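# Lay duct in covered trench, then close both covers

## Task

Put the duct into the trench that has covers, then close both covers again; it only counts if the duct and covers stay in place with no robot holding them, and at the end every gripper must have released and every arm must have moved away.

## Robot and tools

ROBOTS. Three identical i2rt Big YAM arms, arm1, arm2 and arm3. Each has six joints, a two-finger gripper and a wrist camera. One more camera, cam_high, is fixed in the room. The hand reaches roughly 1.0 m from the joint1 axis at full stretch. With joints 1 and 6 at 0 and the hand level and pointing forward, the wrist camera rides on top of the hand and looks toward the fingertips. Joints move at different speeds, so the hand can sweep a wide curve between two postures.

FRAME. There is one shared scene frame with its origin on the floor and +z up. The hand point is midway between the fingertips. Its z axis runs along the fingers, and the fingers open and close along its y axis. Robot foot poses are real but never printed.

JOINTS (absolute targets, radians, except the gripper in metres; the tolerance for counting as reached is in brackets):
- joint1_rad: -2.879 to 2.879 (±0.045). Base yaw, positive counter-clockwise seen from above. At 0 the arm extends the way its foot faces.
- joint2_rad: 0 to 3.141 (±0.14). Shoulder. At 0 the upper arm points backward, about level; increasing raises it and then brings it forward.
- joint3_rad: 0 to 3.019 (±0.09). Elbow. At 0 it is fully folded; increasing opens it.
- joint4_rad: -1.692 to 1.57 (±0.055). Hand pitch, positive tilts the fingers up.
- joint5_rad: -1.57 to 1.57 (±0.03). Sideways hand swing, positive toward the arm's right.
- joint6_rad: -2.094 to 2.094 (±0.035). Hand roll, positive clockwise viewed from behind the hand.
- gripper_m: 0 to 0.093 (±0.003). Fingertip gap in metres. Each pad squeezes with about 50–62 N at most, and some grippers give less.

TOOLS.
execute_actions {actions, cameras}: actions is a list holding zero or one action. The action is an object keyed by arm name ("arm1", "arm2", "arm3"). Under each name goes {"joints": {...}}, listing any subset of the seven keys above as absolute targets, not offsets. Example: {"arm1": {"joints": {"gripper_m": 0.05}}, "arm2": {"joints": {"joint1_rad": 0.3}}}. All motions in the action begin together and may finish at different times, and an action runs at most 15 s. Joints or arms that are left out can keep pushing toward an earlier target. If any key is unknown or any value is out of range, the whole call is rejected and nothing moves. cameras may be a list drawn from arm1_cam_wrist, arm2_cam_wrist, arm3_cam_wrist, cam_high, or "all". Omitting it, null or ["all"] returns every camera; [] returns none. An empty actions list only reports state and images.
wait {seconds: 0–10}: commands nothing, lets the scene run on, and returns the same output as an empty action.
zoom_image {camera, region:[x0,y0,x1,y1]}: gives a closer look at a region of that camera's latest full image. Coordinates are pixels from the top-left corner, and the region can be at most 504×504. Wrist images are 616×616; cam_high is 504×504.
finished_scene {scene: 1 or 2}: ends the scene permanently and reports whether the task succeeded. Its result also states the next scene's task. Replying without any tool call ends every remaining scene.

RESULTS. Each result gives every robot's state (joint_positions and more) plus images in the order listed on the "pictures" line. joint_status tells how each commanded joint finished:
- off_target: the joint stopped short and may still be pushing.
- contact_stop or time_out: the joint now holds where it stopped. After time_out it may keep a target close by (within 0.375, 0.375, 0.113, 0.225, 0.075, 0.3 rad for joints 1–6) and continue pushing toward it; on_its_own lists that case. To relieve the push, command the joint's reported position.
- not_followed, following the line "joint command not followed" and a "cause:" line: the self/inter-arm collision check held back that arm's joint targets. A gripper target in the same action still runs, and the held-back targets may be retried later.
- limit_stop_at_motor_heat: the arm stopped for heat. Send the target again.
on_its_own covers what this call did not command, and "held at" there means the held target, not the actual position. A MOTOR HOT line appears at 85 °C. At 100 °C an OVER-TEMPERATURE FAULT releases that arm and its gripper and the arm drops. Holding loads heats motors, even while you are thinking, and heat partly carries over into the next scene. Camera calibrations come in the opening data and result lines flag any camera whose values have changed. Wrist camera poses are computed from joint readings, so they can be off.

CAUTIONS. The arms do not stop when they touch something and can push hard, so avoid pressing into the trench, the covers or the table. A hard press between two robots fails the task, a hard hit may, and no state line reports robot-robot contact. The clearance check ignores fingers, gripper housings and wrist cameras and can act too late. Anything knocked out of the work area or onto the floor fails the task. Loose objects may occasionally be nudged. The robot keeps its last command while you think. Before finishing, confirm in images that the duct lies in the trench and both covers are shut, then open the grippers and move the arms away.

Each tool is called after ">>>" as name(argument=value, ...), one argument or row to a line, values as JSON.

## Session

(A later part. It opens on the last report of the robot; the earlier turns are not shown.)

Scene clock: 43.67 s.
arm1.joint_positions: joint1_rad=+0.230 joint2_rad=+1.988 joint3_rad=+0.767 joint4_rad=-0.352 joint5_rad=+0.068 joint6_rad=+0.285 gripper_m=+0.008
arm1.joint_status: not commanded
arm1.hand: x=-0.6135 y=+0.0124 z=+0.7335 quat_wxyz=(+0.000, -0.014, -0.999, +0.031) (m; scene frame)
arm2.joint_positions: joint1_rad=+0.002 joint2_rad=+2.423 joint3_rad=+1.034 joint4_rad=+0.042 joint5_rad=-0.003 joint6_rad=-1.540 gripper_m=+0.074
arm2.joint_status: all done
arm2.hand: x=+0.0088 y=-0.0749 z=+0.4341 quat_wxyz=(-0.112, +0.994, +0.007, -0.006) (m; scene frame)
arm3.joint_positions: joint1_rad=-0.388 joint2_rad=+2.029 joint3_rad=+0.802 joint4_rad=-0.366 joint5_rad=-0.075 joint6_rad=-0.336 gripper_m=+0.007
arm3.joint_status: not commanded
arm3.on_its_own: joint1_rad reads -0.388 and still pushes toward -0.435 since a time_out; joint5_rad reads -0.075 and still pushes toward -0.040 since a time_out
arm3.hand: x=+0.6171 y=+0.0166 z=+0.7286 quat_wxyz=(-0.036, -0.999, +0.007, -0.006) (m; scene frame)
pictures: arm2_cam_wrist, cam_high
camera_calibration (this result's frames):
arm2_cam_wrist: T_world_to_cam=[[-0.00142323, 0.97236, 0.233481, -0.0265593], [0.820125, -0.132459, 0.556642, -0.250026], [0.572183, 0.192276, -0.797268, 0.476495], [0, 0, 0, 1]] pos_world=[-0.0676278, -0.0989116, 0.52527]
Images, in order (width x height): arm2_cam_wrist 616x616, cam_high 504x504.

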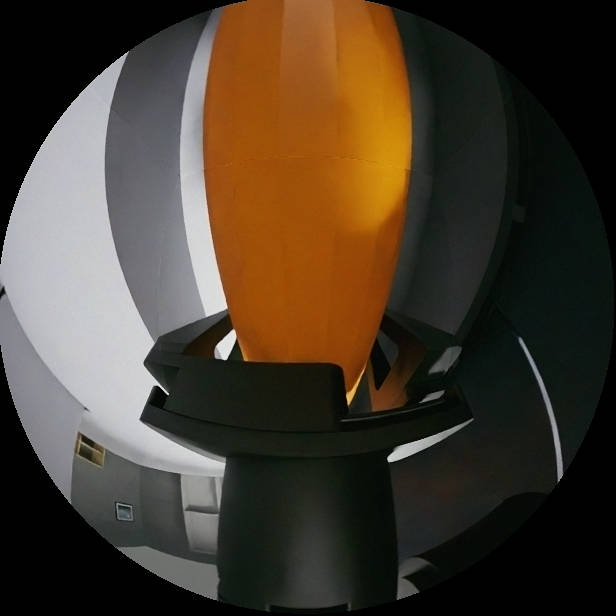

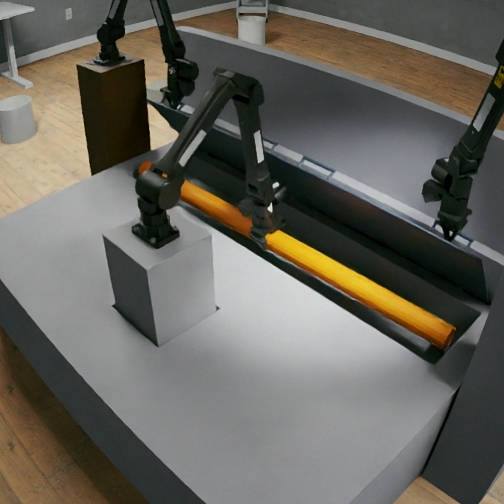

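>>> execute_actions(
  actions=[
    {"arm2":{"joints":{"joint2_rad":2.44,"joint3_rad":1.195,"joint4_rad":0.04}}},
  ],
  cameras=["arm2_cam_wrist","cam_high"],
)

Scene clock: 44.83 s.
arm1.joint_positions: joint1_rad=+0.230 joint2_rad=+1.988 joint3_rad=+0.767 joint4_rad=-0.352 joint5_rad=+0.068 joint6_rad=+0.285 gripper_m=+0.008
arm1.joint_status: not commanded
arm1.hand: x=-0.6135 y=+0.0124 z=+0.7335 quat_wxyz=(+0.000, -0.014, -0.999, +0.031) (m; scene frame)
arm2.joint_positions: joint1_rad=+0.002 joint2_rad=+2.532 joint3_rad=+1.161 joint4_rad=+0.024 joint5_rad=-0.003 joint6_rad=-1.540 gripper_m=+0.074
arm2.joint_status: all done
arm2.hand: x=+0.0076 y=-0.0492 z=+0.3980 quat_wxyz=(-0.111, +0.994, +0.007, -0.006) (m; scene frame)
arm3.joint_positions: joint1_rad=-0.388 joint2_rad=+2.029 joint3_rad=+0.802 joint4_rad=-0.366 joint5_rad=-0.075 joint6_rad=-0.336 gripper_m=+0.007
arm3.joint_status: not commanded
arm3.on_its_own: joint1_rad reads -0.388 and still pushes toward -0.435 since a time_out; joint5_rad reads -0.075 and still pushes toward -0.040 since a time_out
arm3.hand: x=+0.6171 y=+0.0166 z=+0.7286 quat_wxyz=(-0.036, -0.999, +0.007, -0.006) (m; scene frame)
pictures: arm2_cam_wrist, cam_high
camera_calibration (this result's frames):
arm2_cam_wrist: T_world_to_cam=[[-0.0014351, 0.972627, 0.232369, -0.0426427], [0.820096, -0.131823, 0.556835, -0.225654], [0.572224, 0.191364, -0.797458, 0.443486], [0, 0, 0, 1]] pos_world=[-0.0687764, -0.0731384, 0.489223]
Images, in order (width x height): arm2_cam_wrist 616x616, cam_high 504x504.

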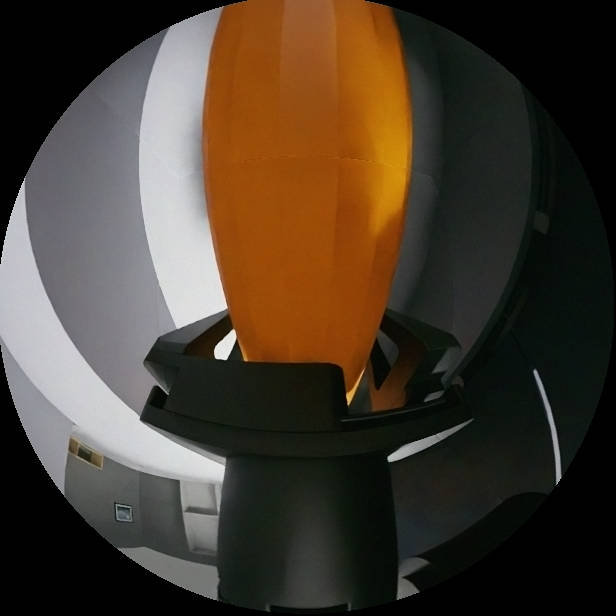

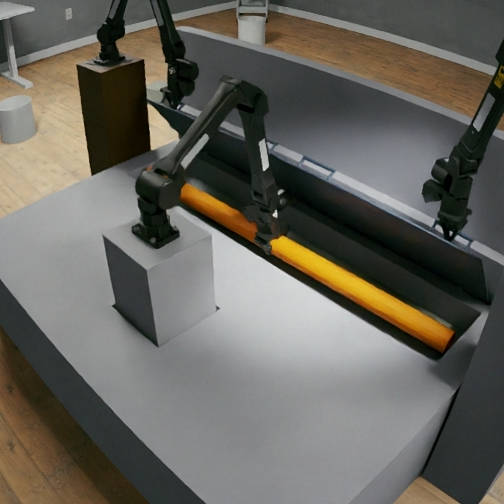

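>>> execute_actions(
  actions=[
    {"arm2":{"joints":{"joint2_rad":2.5,"joint3_rad":1.23,"joint4_rad":0.065}}},
  ],
  cameras=["arm2_cam_wrist"],
)

Scene clock: 46.03 s.
arm1.joint_positions: joint1_rad=+0.230 joint2_rad=+1.988 joint3_rad=+0.767 joint4_rad=-0.352 joint5_rad=+0.068 joint6_rad=+0.285 gripper_m=+0.008
arm1.joint_status: not commanded
arm1.hand: x=-0.6135 y=+0.0124 z=+0.7335 quat_wxyz=(+0.000, -0.014, -0.999, +0.031) (m; scene frame)
arm2.joint_positions: joint1_rad=+0.002 joint2_rad=+2.591 joint3_rad=+1.188 joint4_rad=+0.037 joint5_rad=-0.003 joint6_rad=-1.540 gripper_m=+0.074
arm2.joint_status: all done
arm2.hand: x=+0.0080 y=-0.0566 z=+0.3742 quat_wxyz=(-0.102, +0.995, +0.007, -0.005) (m; scene frame)
arm3.joint_positions: joint1_rad=-0.388 joint2_rad=+2.029 joint3_rad=+0.802 joint4_rad=-0.366 joint5_rad=-0.075 joint6_rad=-0.336 gripper_m=+0.007
arm3.joint_status: not commanded
arm3.on_its_own: joint1_rad reads -0.388 and still pushes toward -0.435 since a time_out; joint5_rad reads -0.075 and still pushes toward -0.040 since a time_out
arm3.hand: x=+0.6171 y=+0.0166 z=+0.7286 quat_wxyz=(-0.036, -0.999, +0.007, -0.006) (m; scene frame)
pictures: arm2_cam_wrist
camera_calibration (this result's frames):
arm2_cam_wrist: T_world_to_cam=[[-0.00161731, 0.976714, 0.214538, -0.023059], [0.819641, -0.121609, 0.559821, -0.214178], [0.572875, 0.17675, -0.800358, 0.425983], [0, 0, 0, 1]] pos_world=[-0.0685234, -0.0788164, 0.465788]
Images, in order (width x height): arm2_cam_wrist 616x616.

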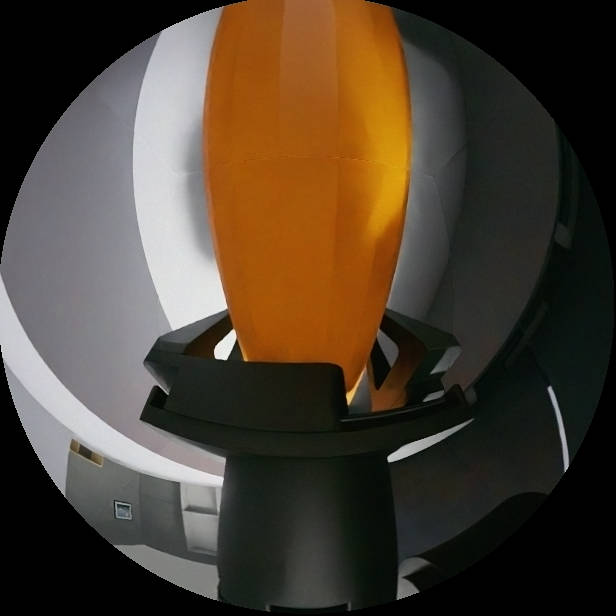

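Not yet touching; lower more.

>>> execute_actions(
  actions=[
    {"arm2":{"joints":{"joint2_rad":2.56,"joint3_rad":1.28,"joint4_rad":0.09}}},
  ],
  cameras=["arm2_cam_wrist","cam_high"],
)

Scene clock: 46.87 s.
arm1.joint_positions: joint1_rad=+0.230 joint2_rad=+1.988 joint3_rad=+0.767 joint4_rad=-0.352 joint5_rad=+0.068 joint6_rad=+0.285 gripper_m=+0.008
arm1.joint_status: not commanded
arm1.hand: x=-0.6135 y=+0.0124 z=+0.7335 quat_wxyz=(+0.000, -0.014, -0.999, +0.031) (m; scene frame)
arm2.joint_positions: joint1_rad=+0.002 joint2_rad=+2.639 joint3_rad=+1.238 joint4_rad=+0.060 joint5_rad=+0.000 joint6_rad=-1.541 gripper_m=+0.074
arm2.joint_status: all done
arm2.hand: x=+0.0078 y=-0.0434 z=+0.3583 quat_wxyz=(-0.115, +0.993, +0.007, -0.004) (m; scene frame)
arm3.joint_positions: joint1_rad=-0.388 joint2_rad=+2.029 joint3_rad=+0.802 joint4_rad=-0.366 joint5_rad=-0.075 joint6_rad=-0.336 gripper_m=+0.007
arm3.joint_status: not commanded
arm3.on_its_own: joint1_rad reads -0.388 and still pushes toward -0.435 since a time_out; joint5_rad reads -0.075 and still pushes toward -0.040 since a time_out
arm3.hand: x=+0.6171 y=+0.0166 z=+0.7286 quat_wxyz=(-0.036, -0.999, +0.007, -0.006) (m; scene frame)
pictures: arm2_cam_wrist, cam_high
camera_calibration (this result's frames):
arm2_cam_wrist: T_world_to_cam=[[-0.00215479, 0.97098, 0.239153, -0.0416439], [0.818741, -0.135599, 0.557921, -0.20348], [0.574159, 0.197006, -0.794689, 0.409831], [0, 0, 0, 1]] pos_world=[-0.0688004, -0.0678955, 0.449173]
Images, in order (width x height): arm2_cam_wrist 616x616, cam_high 504x504.

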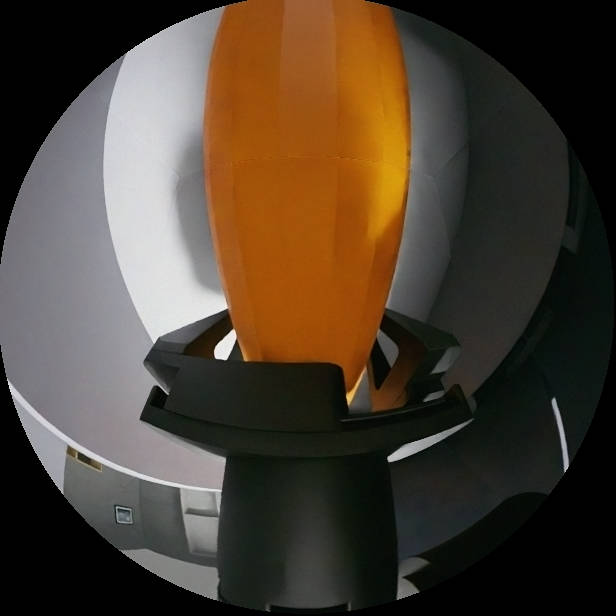

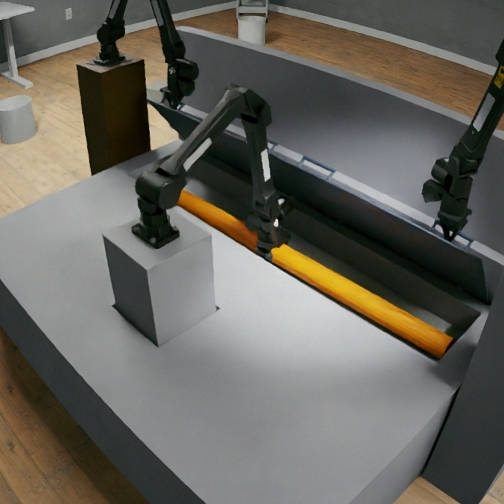

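>>> execute_actions(
  actions=[
    {"arm2":{"joints":{"joint2_rad":2.6}}},
  ],
  cameras=[],
)

>>> execute_actions(
  actions=[
    {"arm2":{"joints":{"gripper_m":0.093}}},
  ],
  cameras=["arm2_cam_wrist"],
)

Scene clock: 47.63 s.
arm1.joint_positions: joint1_rad=+0.230 joint2_rad=+1.988 joint3_rad=+0.767 joint4_rad=-0.352 joint5_rad=+0.068 joint6_rad=+0.285 gripper_m=+0.008
arm1.joint_status: not commanded
arm1.hand: x=-0.6135 y=+0.0124 z=+0.7335 quat_wxyz=(+0.000, -0.014, -0.999, +0.031) (m; scene frame)
arm2.joint_positions: joint1_rad=+0.002 joint2_rad=+2.641 joint3_rad=+1.238 joint4_rad=+0.061 joint5_rad=+0.000 joint6_rad=-1.542 gripper_m=+0.074
arm2.joint_status: all done
arm2.hand: x=+0.0079 y=-0.0443 z=+0.3573 quat_wxyz=(-0.114, +0.993, +0.008, -0.004) (m; scene frame)
arm3.joint_positions: joint1_rad=-0.388 joint2_rad=+2.029 joint3_rad=+0.802 joint4_rad=-0.366 joint5_rad=-0.075 joint6_rad=-0.336 gripper_m=+0.007
arm3.joint_status: not commanded
arm3.on_its_own: joint1_rad reads -0.388 and still pushes toward -0.435 since a time_out; joint5_rad reads -0.075 and still pushes toward -0.040 since a time_out
arm3.hand: x=+0.6171 y=+0.0166 z=+0.7286 quat_wxyz=(-0.036, -0.999, +0.007, -0.006) (m; scene frame)
pictures: none
No camera images: the call's "cameras" was empty. Leave "cameras" out to get every camera's image.

Scene clock: 48.30 s.
arm1.joint_positions: joint1_rad=+0.230 joint2_rad=+1.988 joint3_rad=+0.767 joint4_rad=-0.352 joint5_rad=+0.068 joint6_rad=+0.285 gripper_m=+0.008
arm1.joint_status: not commanded
arm1.hand: x=-0.6135 y=+0.0124 z=+0.7335 quat_wxyz=(+0.000, -0.014, -0.999, +0.031) (m; scene frame)
arm2.joint_positions: joint1_rad=+0.002 joint2_rad=+2.635 joint3_rad=+1.243 joint4_rad=+0.069 joint5_rad=+0.000 joint6_rad=-1.542 gripper_m=+0.093
arm2.joint_status: all done
arm2.hand: x=+0.0075 y=-0.0362 z=+0.3615 quat_wxyz=(-0.124, +0.992, +0.008, -0.005) (m; scene frame)
arm3.joint_positions: joint1_rad=-0.388 joint2_rad=+2.029 joint3_rad=+0.802 joint4_rad=-0.366 joint5_rad=-0.075 joint6_rad=-0.336 gripper_m=+0.007
arm3.joint_status: not commanded
arm3.on_its_own: joint1_rad reads -0.388 and still pushes toward -0.435 since a time_out; joint5_rad reads -0.075 and still pushes toward -0.040 since a time_out
arm3.hand: x=+0.6171 y=+0.0166 z=+0.7286 quat_wxyz=(-0.036, -0.999, +0.007, -0.006) (m; scene frame)
pictures: arm2_cam_wrist
camera_calibration (this result's frames):
arm2_cam_wrist: T_world_to_cam=[[-0.00272412, 0.966634, 0.256146, -0.0555999], [0.819179, -0.144752, 0.55497, -0.203285], [0.573531, 0.211341, -0.791453, 0.410474], [0, 0, 0, 1]] pos_world=[-0.0690441, -0.0624312, 0.451929]
Images, in order (width x height): arm2_cam_wrist 616x616.

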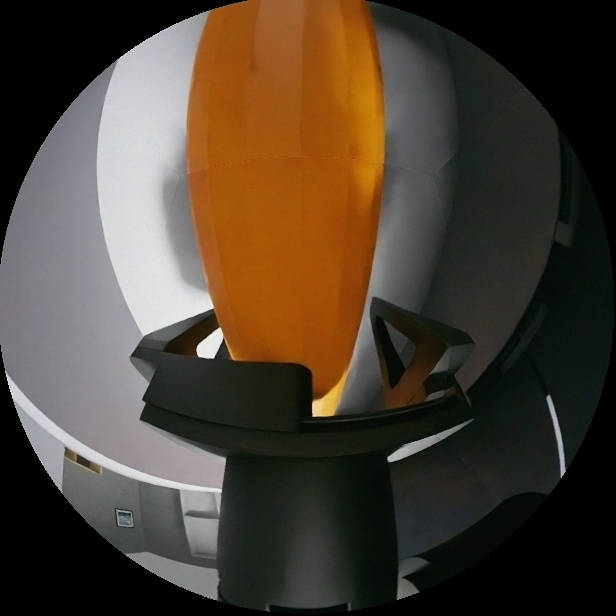

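>>> execute_actions(
  actions=[
    {"arm2":{"joints":{"joint2_rad":2.42,"joint3_rad":1.075,"joint4_rad":0.015}}},
  ],
  cameras=[],
)

>>> execute_actions(
  actions=[
    {"arm2":{"joints":{"joint2_rad":2.2,"joint3_rad":0.92,"joint4_rad":-0.08}}},
  ],
  cameras=[],
)

>>> execute_actions(
  actions=[
    {"arm2":{"joints":{"joint2_rad":1.6,"joint3_rad":0.5,"joint4_rad":-0.5}}},
  ],
  cameras=["cam_high"],
)

>>> execute_actions(
  actions=[
    {"arm2":{"joints":{"joint2_rad":0.8,"joint3_rad":0.6,"joint4_rad":-1.2}},"arm1":{"joints":{"joint1_rad":-0.02,"joint2_rad":2.12,"joint3_rad":0.78,"joint4_rad":-0.14,"joint6_rad":0.03}},"arm3":{"joints":{"joint1_rad":-0.16,"joint2_rad":2.15,"joint3_rad":0.8,"joint4_rad":-0.14,"joint6_rad":-0.1}}},
  ],
  cameras=[],
)

>>> execute_actions(
  actions=[
    {"arm1":{"joints":{"joint1_rad":-0.22,"joint2_rad":2.43,"joint3_rad":0.92,"joint4_rad":0.03,"joint6_rad":-0.17}},"arm3":{"joints":{"joint1_rad":0.04,"joint2_rad":2.45,"joint3_rad":0.92,"joint4_rad":0.05,"joint6_rad":0.1}}},
  ],
  cameras=[],
)

>>> execute_actions(
  actions=[
    {"arm1":{"joints":{"joint1_rad":-0.295,"joint2_rad":2.63,"joint3_rad":1.07,"joint4_rad":0.09,"joint6_rad":-0.25,"joint5_rad":0.02}},"arm3":{"joints":{"joint1_rad":0.11,"joint2_rad":2.65,"joint3_rad":1.07,"joint4_rad":0.11,"joint6_rad":0.165,"joint5_rad":-0.03}}},
  ],
  cameras=["cam_high"],
)

Scene clock: 60.37 s.
arm1.joint_positions: joint1_rad=+0.230 joint2_rad=+1.988 joint3_rad=+0.767 joint4_rad=-0.352 joint5_rad=+0.068 joint6_rad=+0.285 gripper_m=+0.008
arm1.joint_status: not commanded
arm1.hand: x=-0.6135 y=+0.0124 z=+0.7335 quat_wxyz=(+0.000, -0.014, -0.999, +0.031) (m; scene frame)
arm2.joint_positions: joint1_rad=+0.002 joint2_rad=+2.414 joint3_rad=+1.082 joint4_rad=+0.023 joint5_rad=+0.000 joint6_rad=-1.542 gripper_m=+0.093
arm2.joint_status: all done
arm2.hand: x=+0.0080 y=-0.0468 z=+0.4436 quat_wxyz=(-0.130, +0.991, +0.008, -0.005) (m; scene frame)
arm3.joint_positions: joint1_rad=-0.388 joint2_rad=+2.029 joint3_rad=+0.802 joint4_rad=-0.366 joint5_rad=-0.075 joint6_rad=-0.336 gripper_m=+0.007
arm3.joint_status: not commanded
arm3.on_its_own: joint1_rad reads -0.388 and still pushes toward -0.435 since a time_out; joint5_rad reads -0.075 and still pushes toward -0.040 since a time_out
arm3.hand: x=+0.6171 y=+0.0166 z=+0.7286 quat_wxyz=(-0.036, -0.999, +0.007, -0.006) (m; scene frame)
pictures: none
No camera images: the call's "cameras" was empty. Leave "cameras" out to get every camera's image.

Scene clock: 61.43 s.
arm1.joint_positions: joint1_rad=+0.230 joint2_rad=+1.988 joint3_rad=+0.767 joint4_rad=-0.352 joint5_rad=+0.068 joint6_rad=+0.285 gripper_m=+0.008
arm1.joint_status: not commanded
arm1.hand: x=-0.6135 y=+0.0124 z=+0.7335 quat_wxyz=(+0.000, -0.014, -0.999, +0.031) (m; scene frame)
arm2.joint_positions: joint1_rad=+0.002 joint2_rad=+2.193 joint3_rad=+0.916 joint4_rad=-0.078 joint5_rad=+0.000 joint6_rad=-1.543 gripper_m=+0.093
arm2.joint_status: all done
arm2.hand: x=+0.0099 y=-0.0894 z=+0.5137 quat_wxyz=(-0.108, +0.994, +0.008, -0.004) (m; scene frame)
arm3.joint_positions: joint1_rad=-0.388 joint2_rad=+2.029 joint3_rad=+0.802 joint4_rad=-0.366 joint5_rad=-0.075 joint6_rad=-0.336 gripper_m=+0.007
arm3.joint_status: not commanded
arm3.on_its_own: joint1_rad reads -0.388 and still pushes toward -0.435 since a time_out; joint5_rad reads -0.075 and still pushes toward -0.040 since a time_out
arm3.hand: x=+0.6171 y=+0.0166 z=+0.7286 quat_wxyz=(-0.036, -0.999, +0.007, -0.006) (m; scene frame)
pictures: none
No camera images: the call's "cameras" was empty. Leave "cameras" out to get every camera's image.

Scene clock: 62.73 s.
arm1.joint_positions: joint1_rad=+0.230 joint2_rad=+1.988 joint3_rad=+0.767 joint4_rad=-0.352 joint5_rad=+0.068 joint6_rad=+0.285 gripper_m=+0.008
arm1.joint_status: not commanded
arm1.hand: x=-0.6135 y=+0.0124 z=+0.7335 quat_wxyz=(+0.000, -0.014, -0.999, +0.031) (m; scene frame)
arm2.joint_positions: joint1_rad=+0.002 joint2_rad=+1.602 joint3_rad=+0.505 joint4_rad=-0.492 joint5_rad=+0.000 joint6_rad=-1.543 gripper_m=+0.093
arm2.joint_status: all done
arm2.hand: x=+0.0183 y=-0.2788 z=+0.6421 quat_wxyz=(+0.009, +1.000, +0.008, +0.000) (m; scene frame)
arm3.joint_positions: joint1_rad=-0.388 joint2_rad=+2.029 joint3_rad=+0.802 joint4_rad=-0.366 joint5_rad=-0.075 joint6_rad=-0.336 gripper_m=+0.007
arm3.joint_status: not commanded
arm3.on_its_own: joint1_rad reads -0.388 and still pushes toward -0.435 since a time_out; joint5_rad reads -0.075 and still pushes toward -0.040 since a time_out
arm3.hand: x=+0.6171 y=+0.0166 z=+0.7286 quat_wxyz=(-0.036, -0.999, +0.007, -0.006) (m; scene frame)
pictures: cam_high
Images, in order (width x height): cam_high 504x504.

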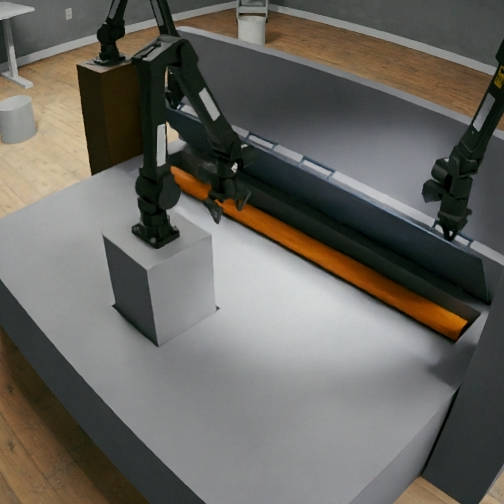

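Scene clock: 64.10 s.
arm1.joint_positions: joint1_rad=-0.033 joint2_rad=+2.192 joint3_rad=+0.773 joint4_rad=-0.135 joint5_rad=+0.038 joint6_rad=+0.024 gripper_m=+0.008
arm1.joint_status: all done
arm1.hand: x=-0.6143 y=-0.0784 z=+0.6637 quat_wxyz=(-0.001, -0.015, -1.000, +0.017) (m; scene frame)
arm2.joint_positions: joint1_rad=+0.002 joint2_rad=+0.797 joint3_rad=+0.566 joint4_rad=-1.192 joint5_rad=+0.000 joint6_rad=-1.543 gripper_m=+0.093
arm2.joint_status: all done
arm2.hand: x=+0.0209 y=-0.3364 z=+0.8391 quat_wxyz=(-0.074, +0.997, +0.008, -0.003) (m; scene frame)
arm3.joint_positions: joint1_rad=-0.135 joint2_rad=+2.224 joint3_rad=+0.789 joint4_rad=-0.135 joint5_rad=-0.040 joint6_rad=-0.084 gripper_m=+0.007
arm3.joint_status: all done
arm3.on_its_own: joint5_rad moved +0.035 to your old target -0.040
arm3.hand: x=+0.6168 y=-0.0714 z=+0.6588 quat_wxyz=(-0.017, -1.000, +0.005, -0.006) (m; scene frame)
pictures: none
No camera images: the call's "cameras" was empty. Leave "cameras" out to get every camera's image.

Scene clock: 65.20 s.
arm1.joint_positions: joint1_rad=-0.228 joint2_rad=+2.511 joint3_rad=+0.932 joint4_rad=+0.032 joint5_rad=+0.028 joint6_rad=-0.172 gripper_m=+0.008
arm1.joint_status: all done
arm1.hand: x=-0.6137 y=-0.1480 z=+0.5588 quat_wxyz=(-0.001, -0.015, -1.000, +0.014) (m; scene frame)
arm2.joint_positions: joint1_rad=+0.002 joint2_rad=+0.797 joint3_rad=+0.566 joint4_rad=-1.192 joint5_rad=+0.000 joint6_rad=-1.543 gripper_m=+0.093
arm2.joint_status: not commanded
arm2.hand: x=+0.0209 y=-0.3364 z=+0.8391 quat_wxyz=(-0.074, +0.997, +0.008, -0.003) (m; scene frame)
arm3.joint_positions: joint1_rad=+0.055 joint2_rad=+2.536 joint3_rad=+0.932 joint4_rad=+0.051 joint5_rad=-0.026 joint6_rad=+0.108 gripper_m=+0.007
arm3.joint_status: all done
arm3.hand: x=+0.6136 y=-0.1370 z=+0.5553 quat_wxyz=(-0.011, -1.000, +0.006, +0.000) (m; scene frame)
pictures: none
No camera images: the call's "cameras" was empty. Leave "cameras" out to get every camera's image.

Scene clock: 66.17 s.
arm1.joint_positions: joint1_rad=-0.294 joint2_rad=+2.715 joint3_rad=+1.083 joint4_rad=+0.085 joint5_rad=+0.008 joint6_rad=-0.240 gripper_m=+0.008
arm1.joint_status: all done
arm1.hand: x=-0.6129 y=-0.1698 z=+0.4859 quat_wxyz=(-0.003, -0.014, -1.000, +0.005) (m; scene frame)
arm2.joint_positions: joint1_rad=+0.002 joint2_rad=+0.797 joint3_rad=+0.566 joint4_rad=-1.192 joint5_rad=+0.000 joint6_rad=-1.543 gripper_m=+0.093
arm2.joint_status: not commanded
arm2.hand: x=+0.0209 y=-0.3364 z=+0.8391 quat_wxyz=(-0.074, +0.997, +0.008, -0.003) (m; scene frame)
arm3.joint_positions: joint1_rad=+0.115 joint2_rad=+2.737 joint3_rad=+1.082 joint4_rad=+0.103 joint5_rad=-0.015 joint6_rad=+0.169 gripper_m=+0.007
arm3.joint_status: all done
arm3.hand: x=+0.6122 y=-0.1570 z=+0.4832 quat_wxyz=(-0.006, -1.000, +0.006, +0.000) (m; scene frame)
pictures: cam_high
Images, in order (width x height): cam_high 504x504.

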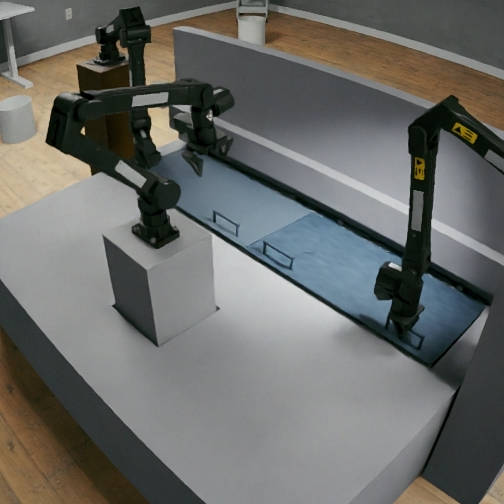

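>>> execute_actions(
  actions=[
    {"arm1":{"joints":{"joint1_rad":-0.305,"joint2_rad":2.73,"joint3_rad":1.11,"joint4_rad":0.105}},"arm3":{"joints":{"joint1_rad":0.12,"joint2_rad":2.75,"joint3_rad":1.105,"joint4_rad":0.125}}},
  ],
  cameras=[],
)

>>> execute_actions(
  actions=[
    {"arm1":{"joints":{"gripper_m":0.05}},"arm3":{"joints":{"gripper_m":0.05}}},
  ],
  cameras=[],
)

>>> execute_actions(
  actions=[
    {"arm1":{"joints":{"joint2_rad":2.2,"joint3_rad":0.8,"joint4_rad":-0.14}},"arm3":{"joints":{"joint2_rad":2.2,"joint3_rad":0.8,"joint4_rad":-0.14}}},
  ],
  cameras=["cam_high"],
)

Scene clock: 67.23 s.
arm1.joint_positions: joint1_rad=-0.301 joint2_rad=+2.764 joint3_rad=+1.120 joint4_rad=+0.098 joint5_rad=+0.009 joint6_rad=-0.246 gripper_m=+0.008
arm1.joint_status: all done
arm1.hand: x=-0.6142 y=-0.1724 z=+0.4680 quat_wxyz=(-0.003, -0.014, -1.000, +0.006) (m; scene frame)
arm2.joint_positions: joint1_rad=+0.002 joint2_rad=+0.797 joint3_rad=+0.566 joint4_rad=-1.192 joint5_rad=+0.000 joint6_rad=-1.543 gripper_m=+0.093
arm2.joint_status: not commanded
arm2.hand: x=+0.0209 y=-0.3364 z=+0.8391 quat_wxyz=(-0.074, +0.997, +0.008, -0.003) (m; scene frame)
arm3.joint_positions: joint1_rad=+0.121 joint2_rad=+2.778 joint3_rad=+1.112 joint4_rad=+0.116 joint5_rad=-0.016 joint6_rad=+0.173 gripper_m=+0.007
arm3.joint_status: all done
arm3.hand: x=+0.6132 y=-0.1591 z=+0.4679 quat_wxyz=(-0.007, -1.000, +0.006, +0.001) (m; scene frame)
pictures: none
No camera images: the call's "cameras" was empty. Leave "cameras" out to get every camera's image.

Scene clock: 67.83 s.
arm1.joint_positions: joint1_rad=-0.301 joint2_rad=+2.764 joint3_rad=+1.119 joint4_rad=+0.098 joint5_rad=+0.017 joint6_rad=-0.246 gripper_m=+0.050
arm1.joint_status: all done
arm1.hand: x=-0.6148 y=-0.1736 z=+0.4681 quat_wxyz=(-0.002, -0.014, -1.000, +0.010) (m; scene frame)
arm2.joint_positions: joint1_rad=+0.002 joint2_rad=+0.797 joint3_rad=+0.566 joint4_rad=-1.192 joint5_rad=+0.000 joint6_rad=-1.543 gripper_m=+0.093
arm2.joint_status: not commanded
arm2.hand: x=+0.0209 y=-0.3364 z=+0.8391 quat_wxyz=(-0.074, +0.997, +0.008, -0.003) (m; scene frame)
arm3.joint_positions: joint1_rad=+0.121 joint2_rad=+2.776 joint3_rad=+1.112 joint4_rad=+0.116 joint5_rad=-0.027 joint6_rad=+0.173 gripper_m=+0.050
arm3.joint_status: all done
arm3.hand: x=+0.6127 y=-0.1611 z=+0.4686 quat_wxyz=(-0.012, -1.000, +0.006, +0.001) (m; scene frame)
pictures: none
No camera images: the call's "cameras" was empty. Leave "cameras" out to get every camera's image.

Scene clock: 69.13 s.
arm1.joint_positions: joint1_rad=-0.301 joint2_rad=+2.204 joint3_rad=+0.803 joint4_rad=-0.131 joint5_rad=+0.017 joint6_rad=-0.246 gripper_m=+0.050
arm1.joint_status: all done
arm1.hand: x=-0.6140 y=-0.1738 z=+0.6610 quat_wxyz=(-0.008, -0.014, -1.000, +0.011) (m; scene frame)
arm2.joint_positions: joint1_rad=+0.002 joint2_rad=+0.797 joint3_rad=+0.566 joint4_rad=-1.192 joint5_rad=+0.000 joint6_rad=-1.543 gripper_m=+0.093
arm2.joint_status: not commanded
arm2.hand: x=+0.0209 y=-0.3364 z=+0.8391 quat_wxyz=(-0.074, +0.997, +0.008, -0.003) (m; scene frame)
arm3.joint_positions: joint1_rad=+0.121 joint2_rad=+2.196 joint3_rad=+0.802 joint4_rad=-0.129 joint5_rad=-0.027 joint6_rad=+0.173 gripper_m=+0.050
arm3.joint_status: all done
arm3.hand: x=+0.6016 y=-0.1635 z=+0.6683 quat_wxyz=(-0.014, -1.000, +0.006, +0.014) (m; scene frame)
pictures: cam_high
Images, in order (width x height): cam_high 504x504.

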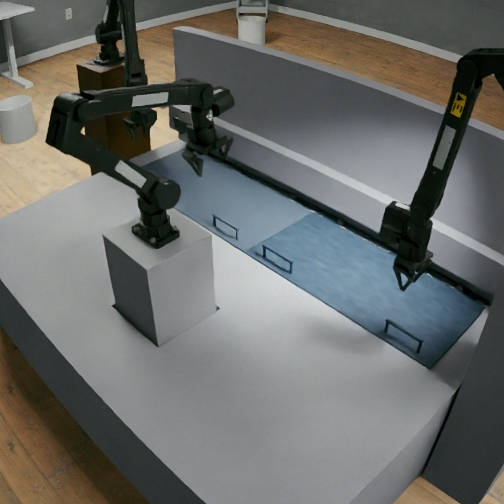

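>>> finished_scene(
  scene=1,
)

The scene is finished: the task was done.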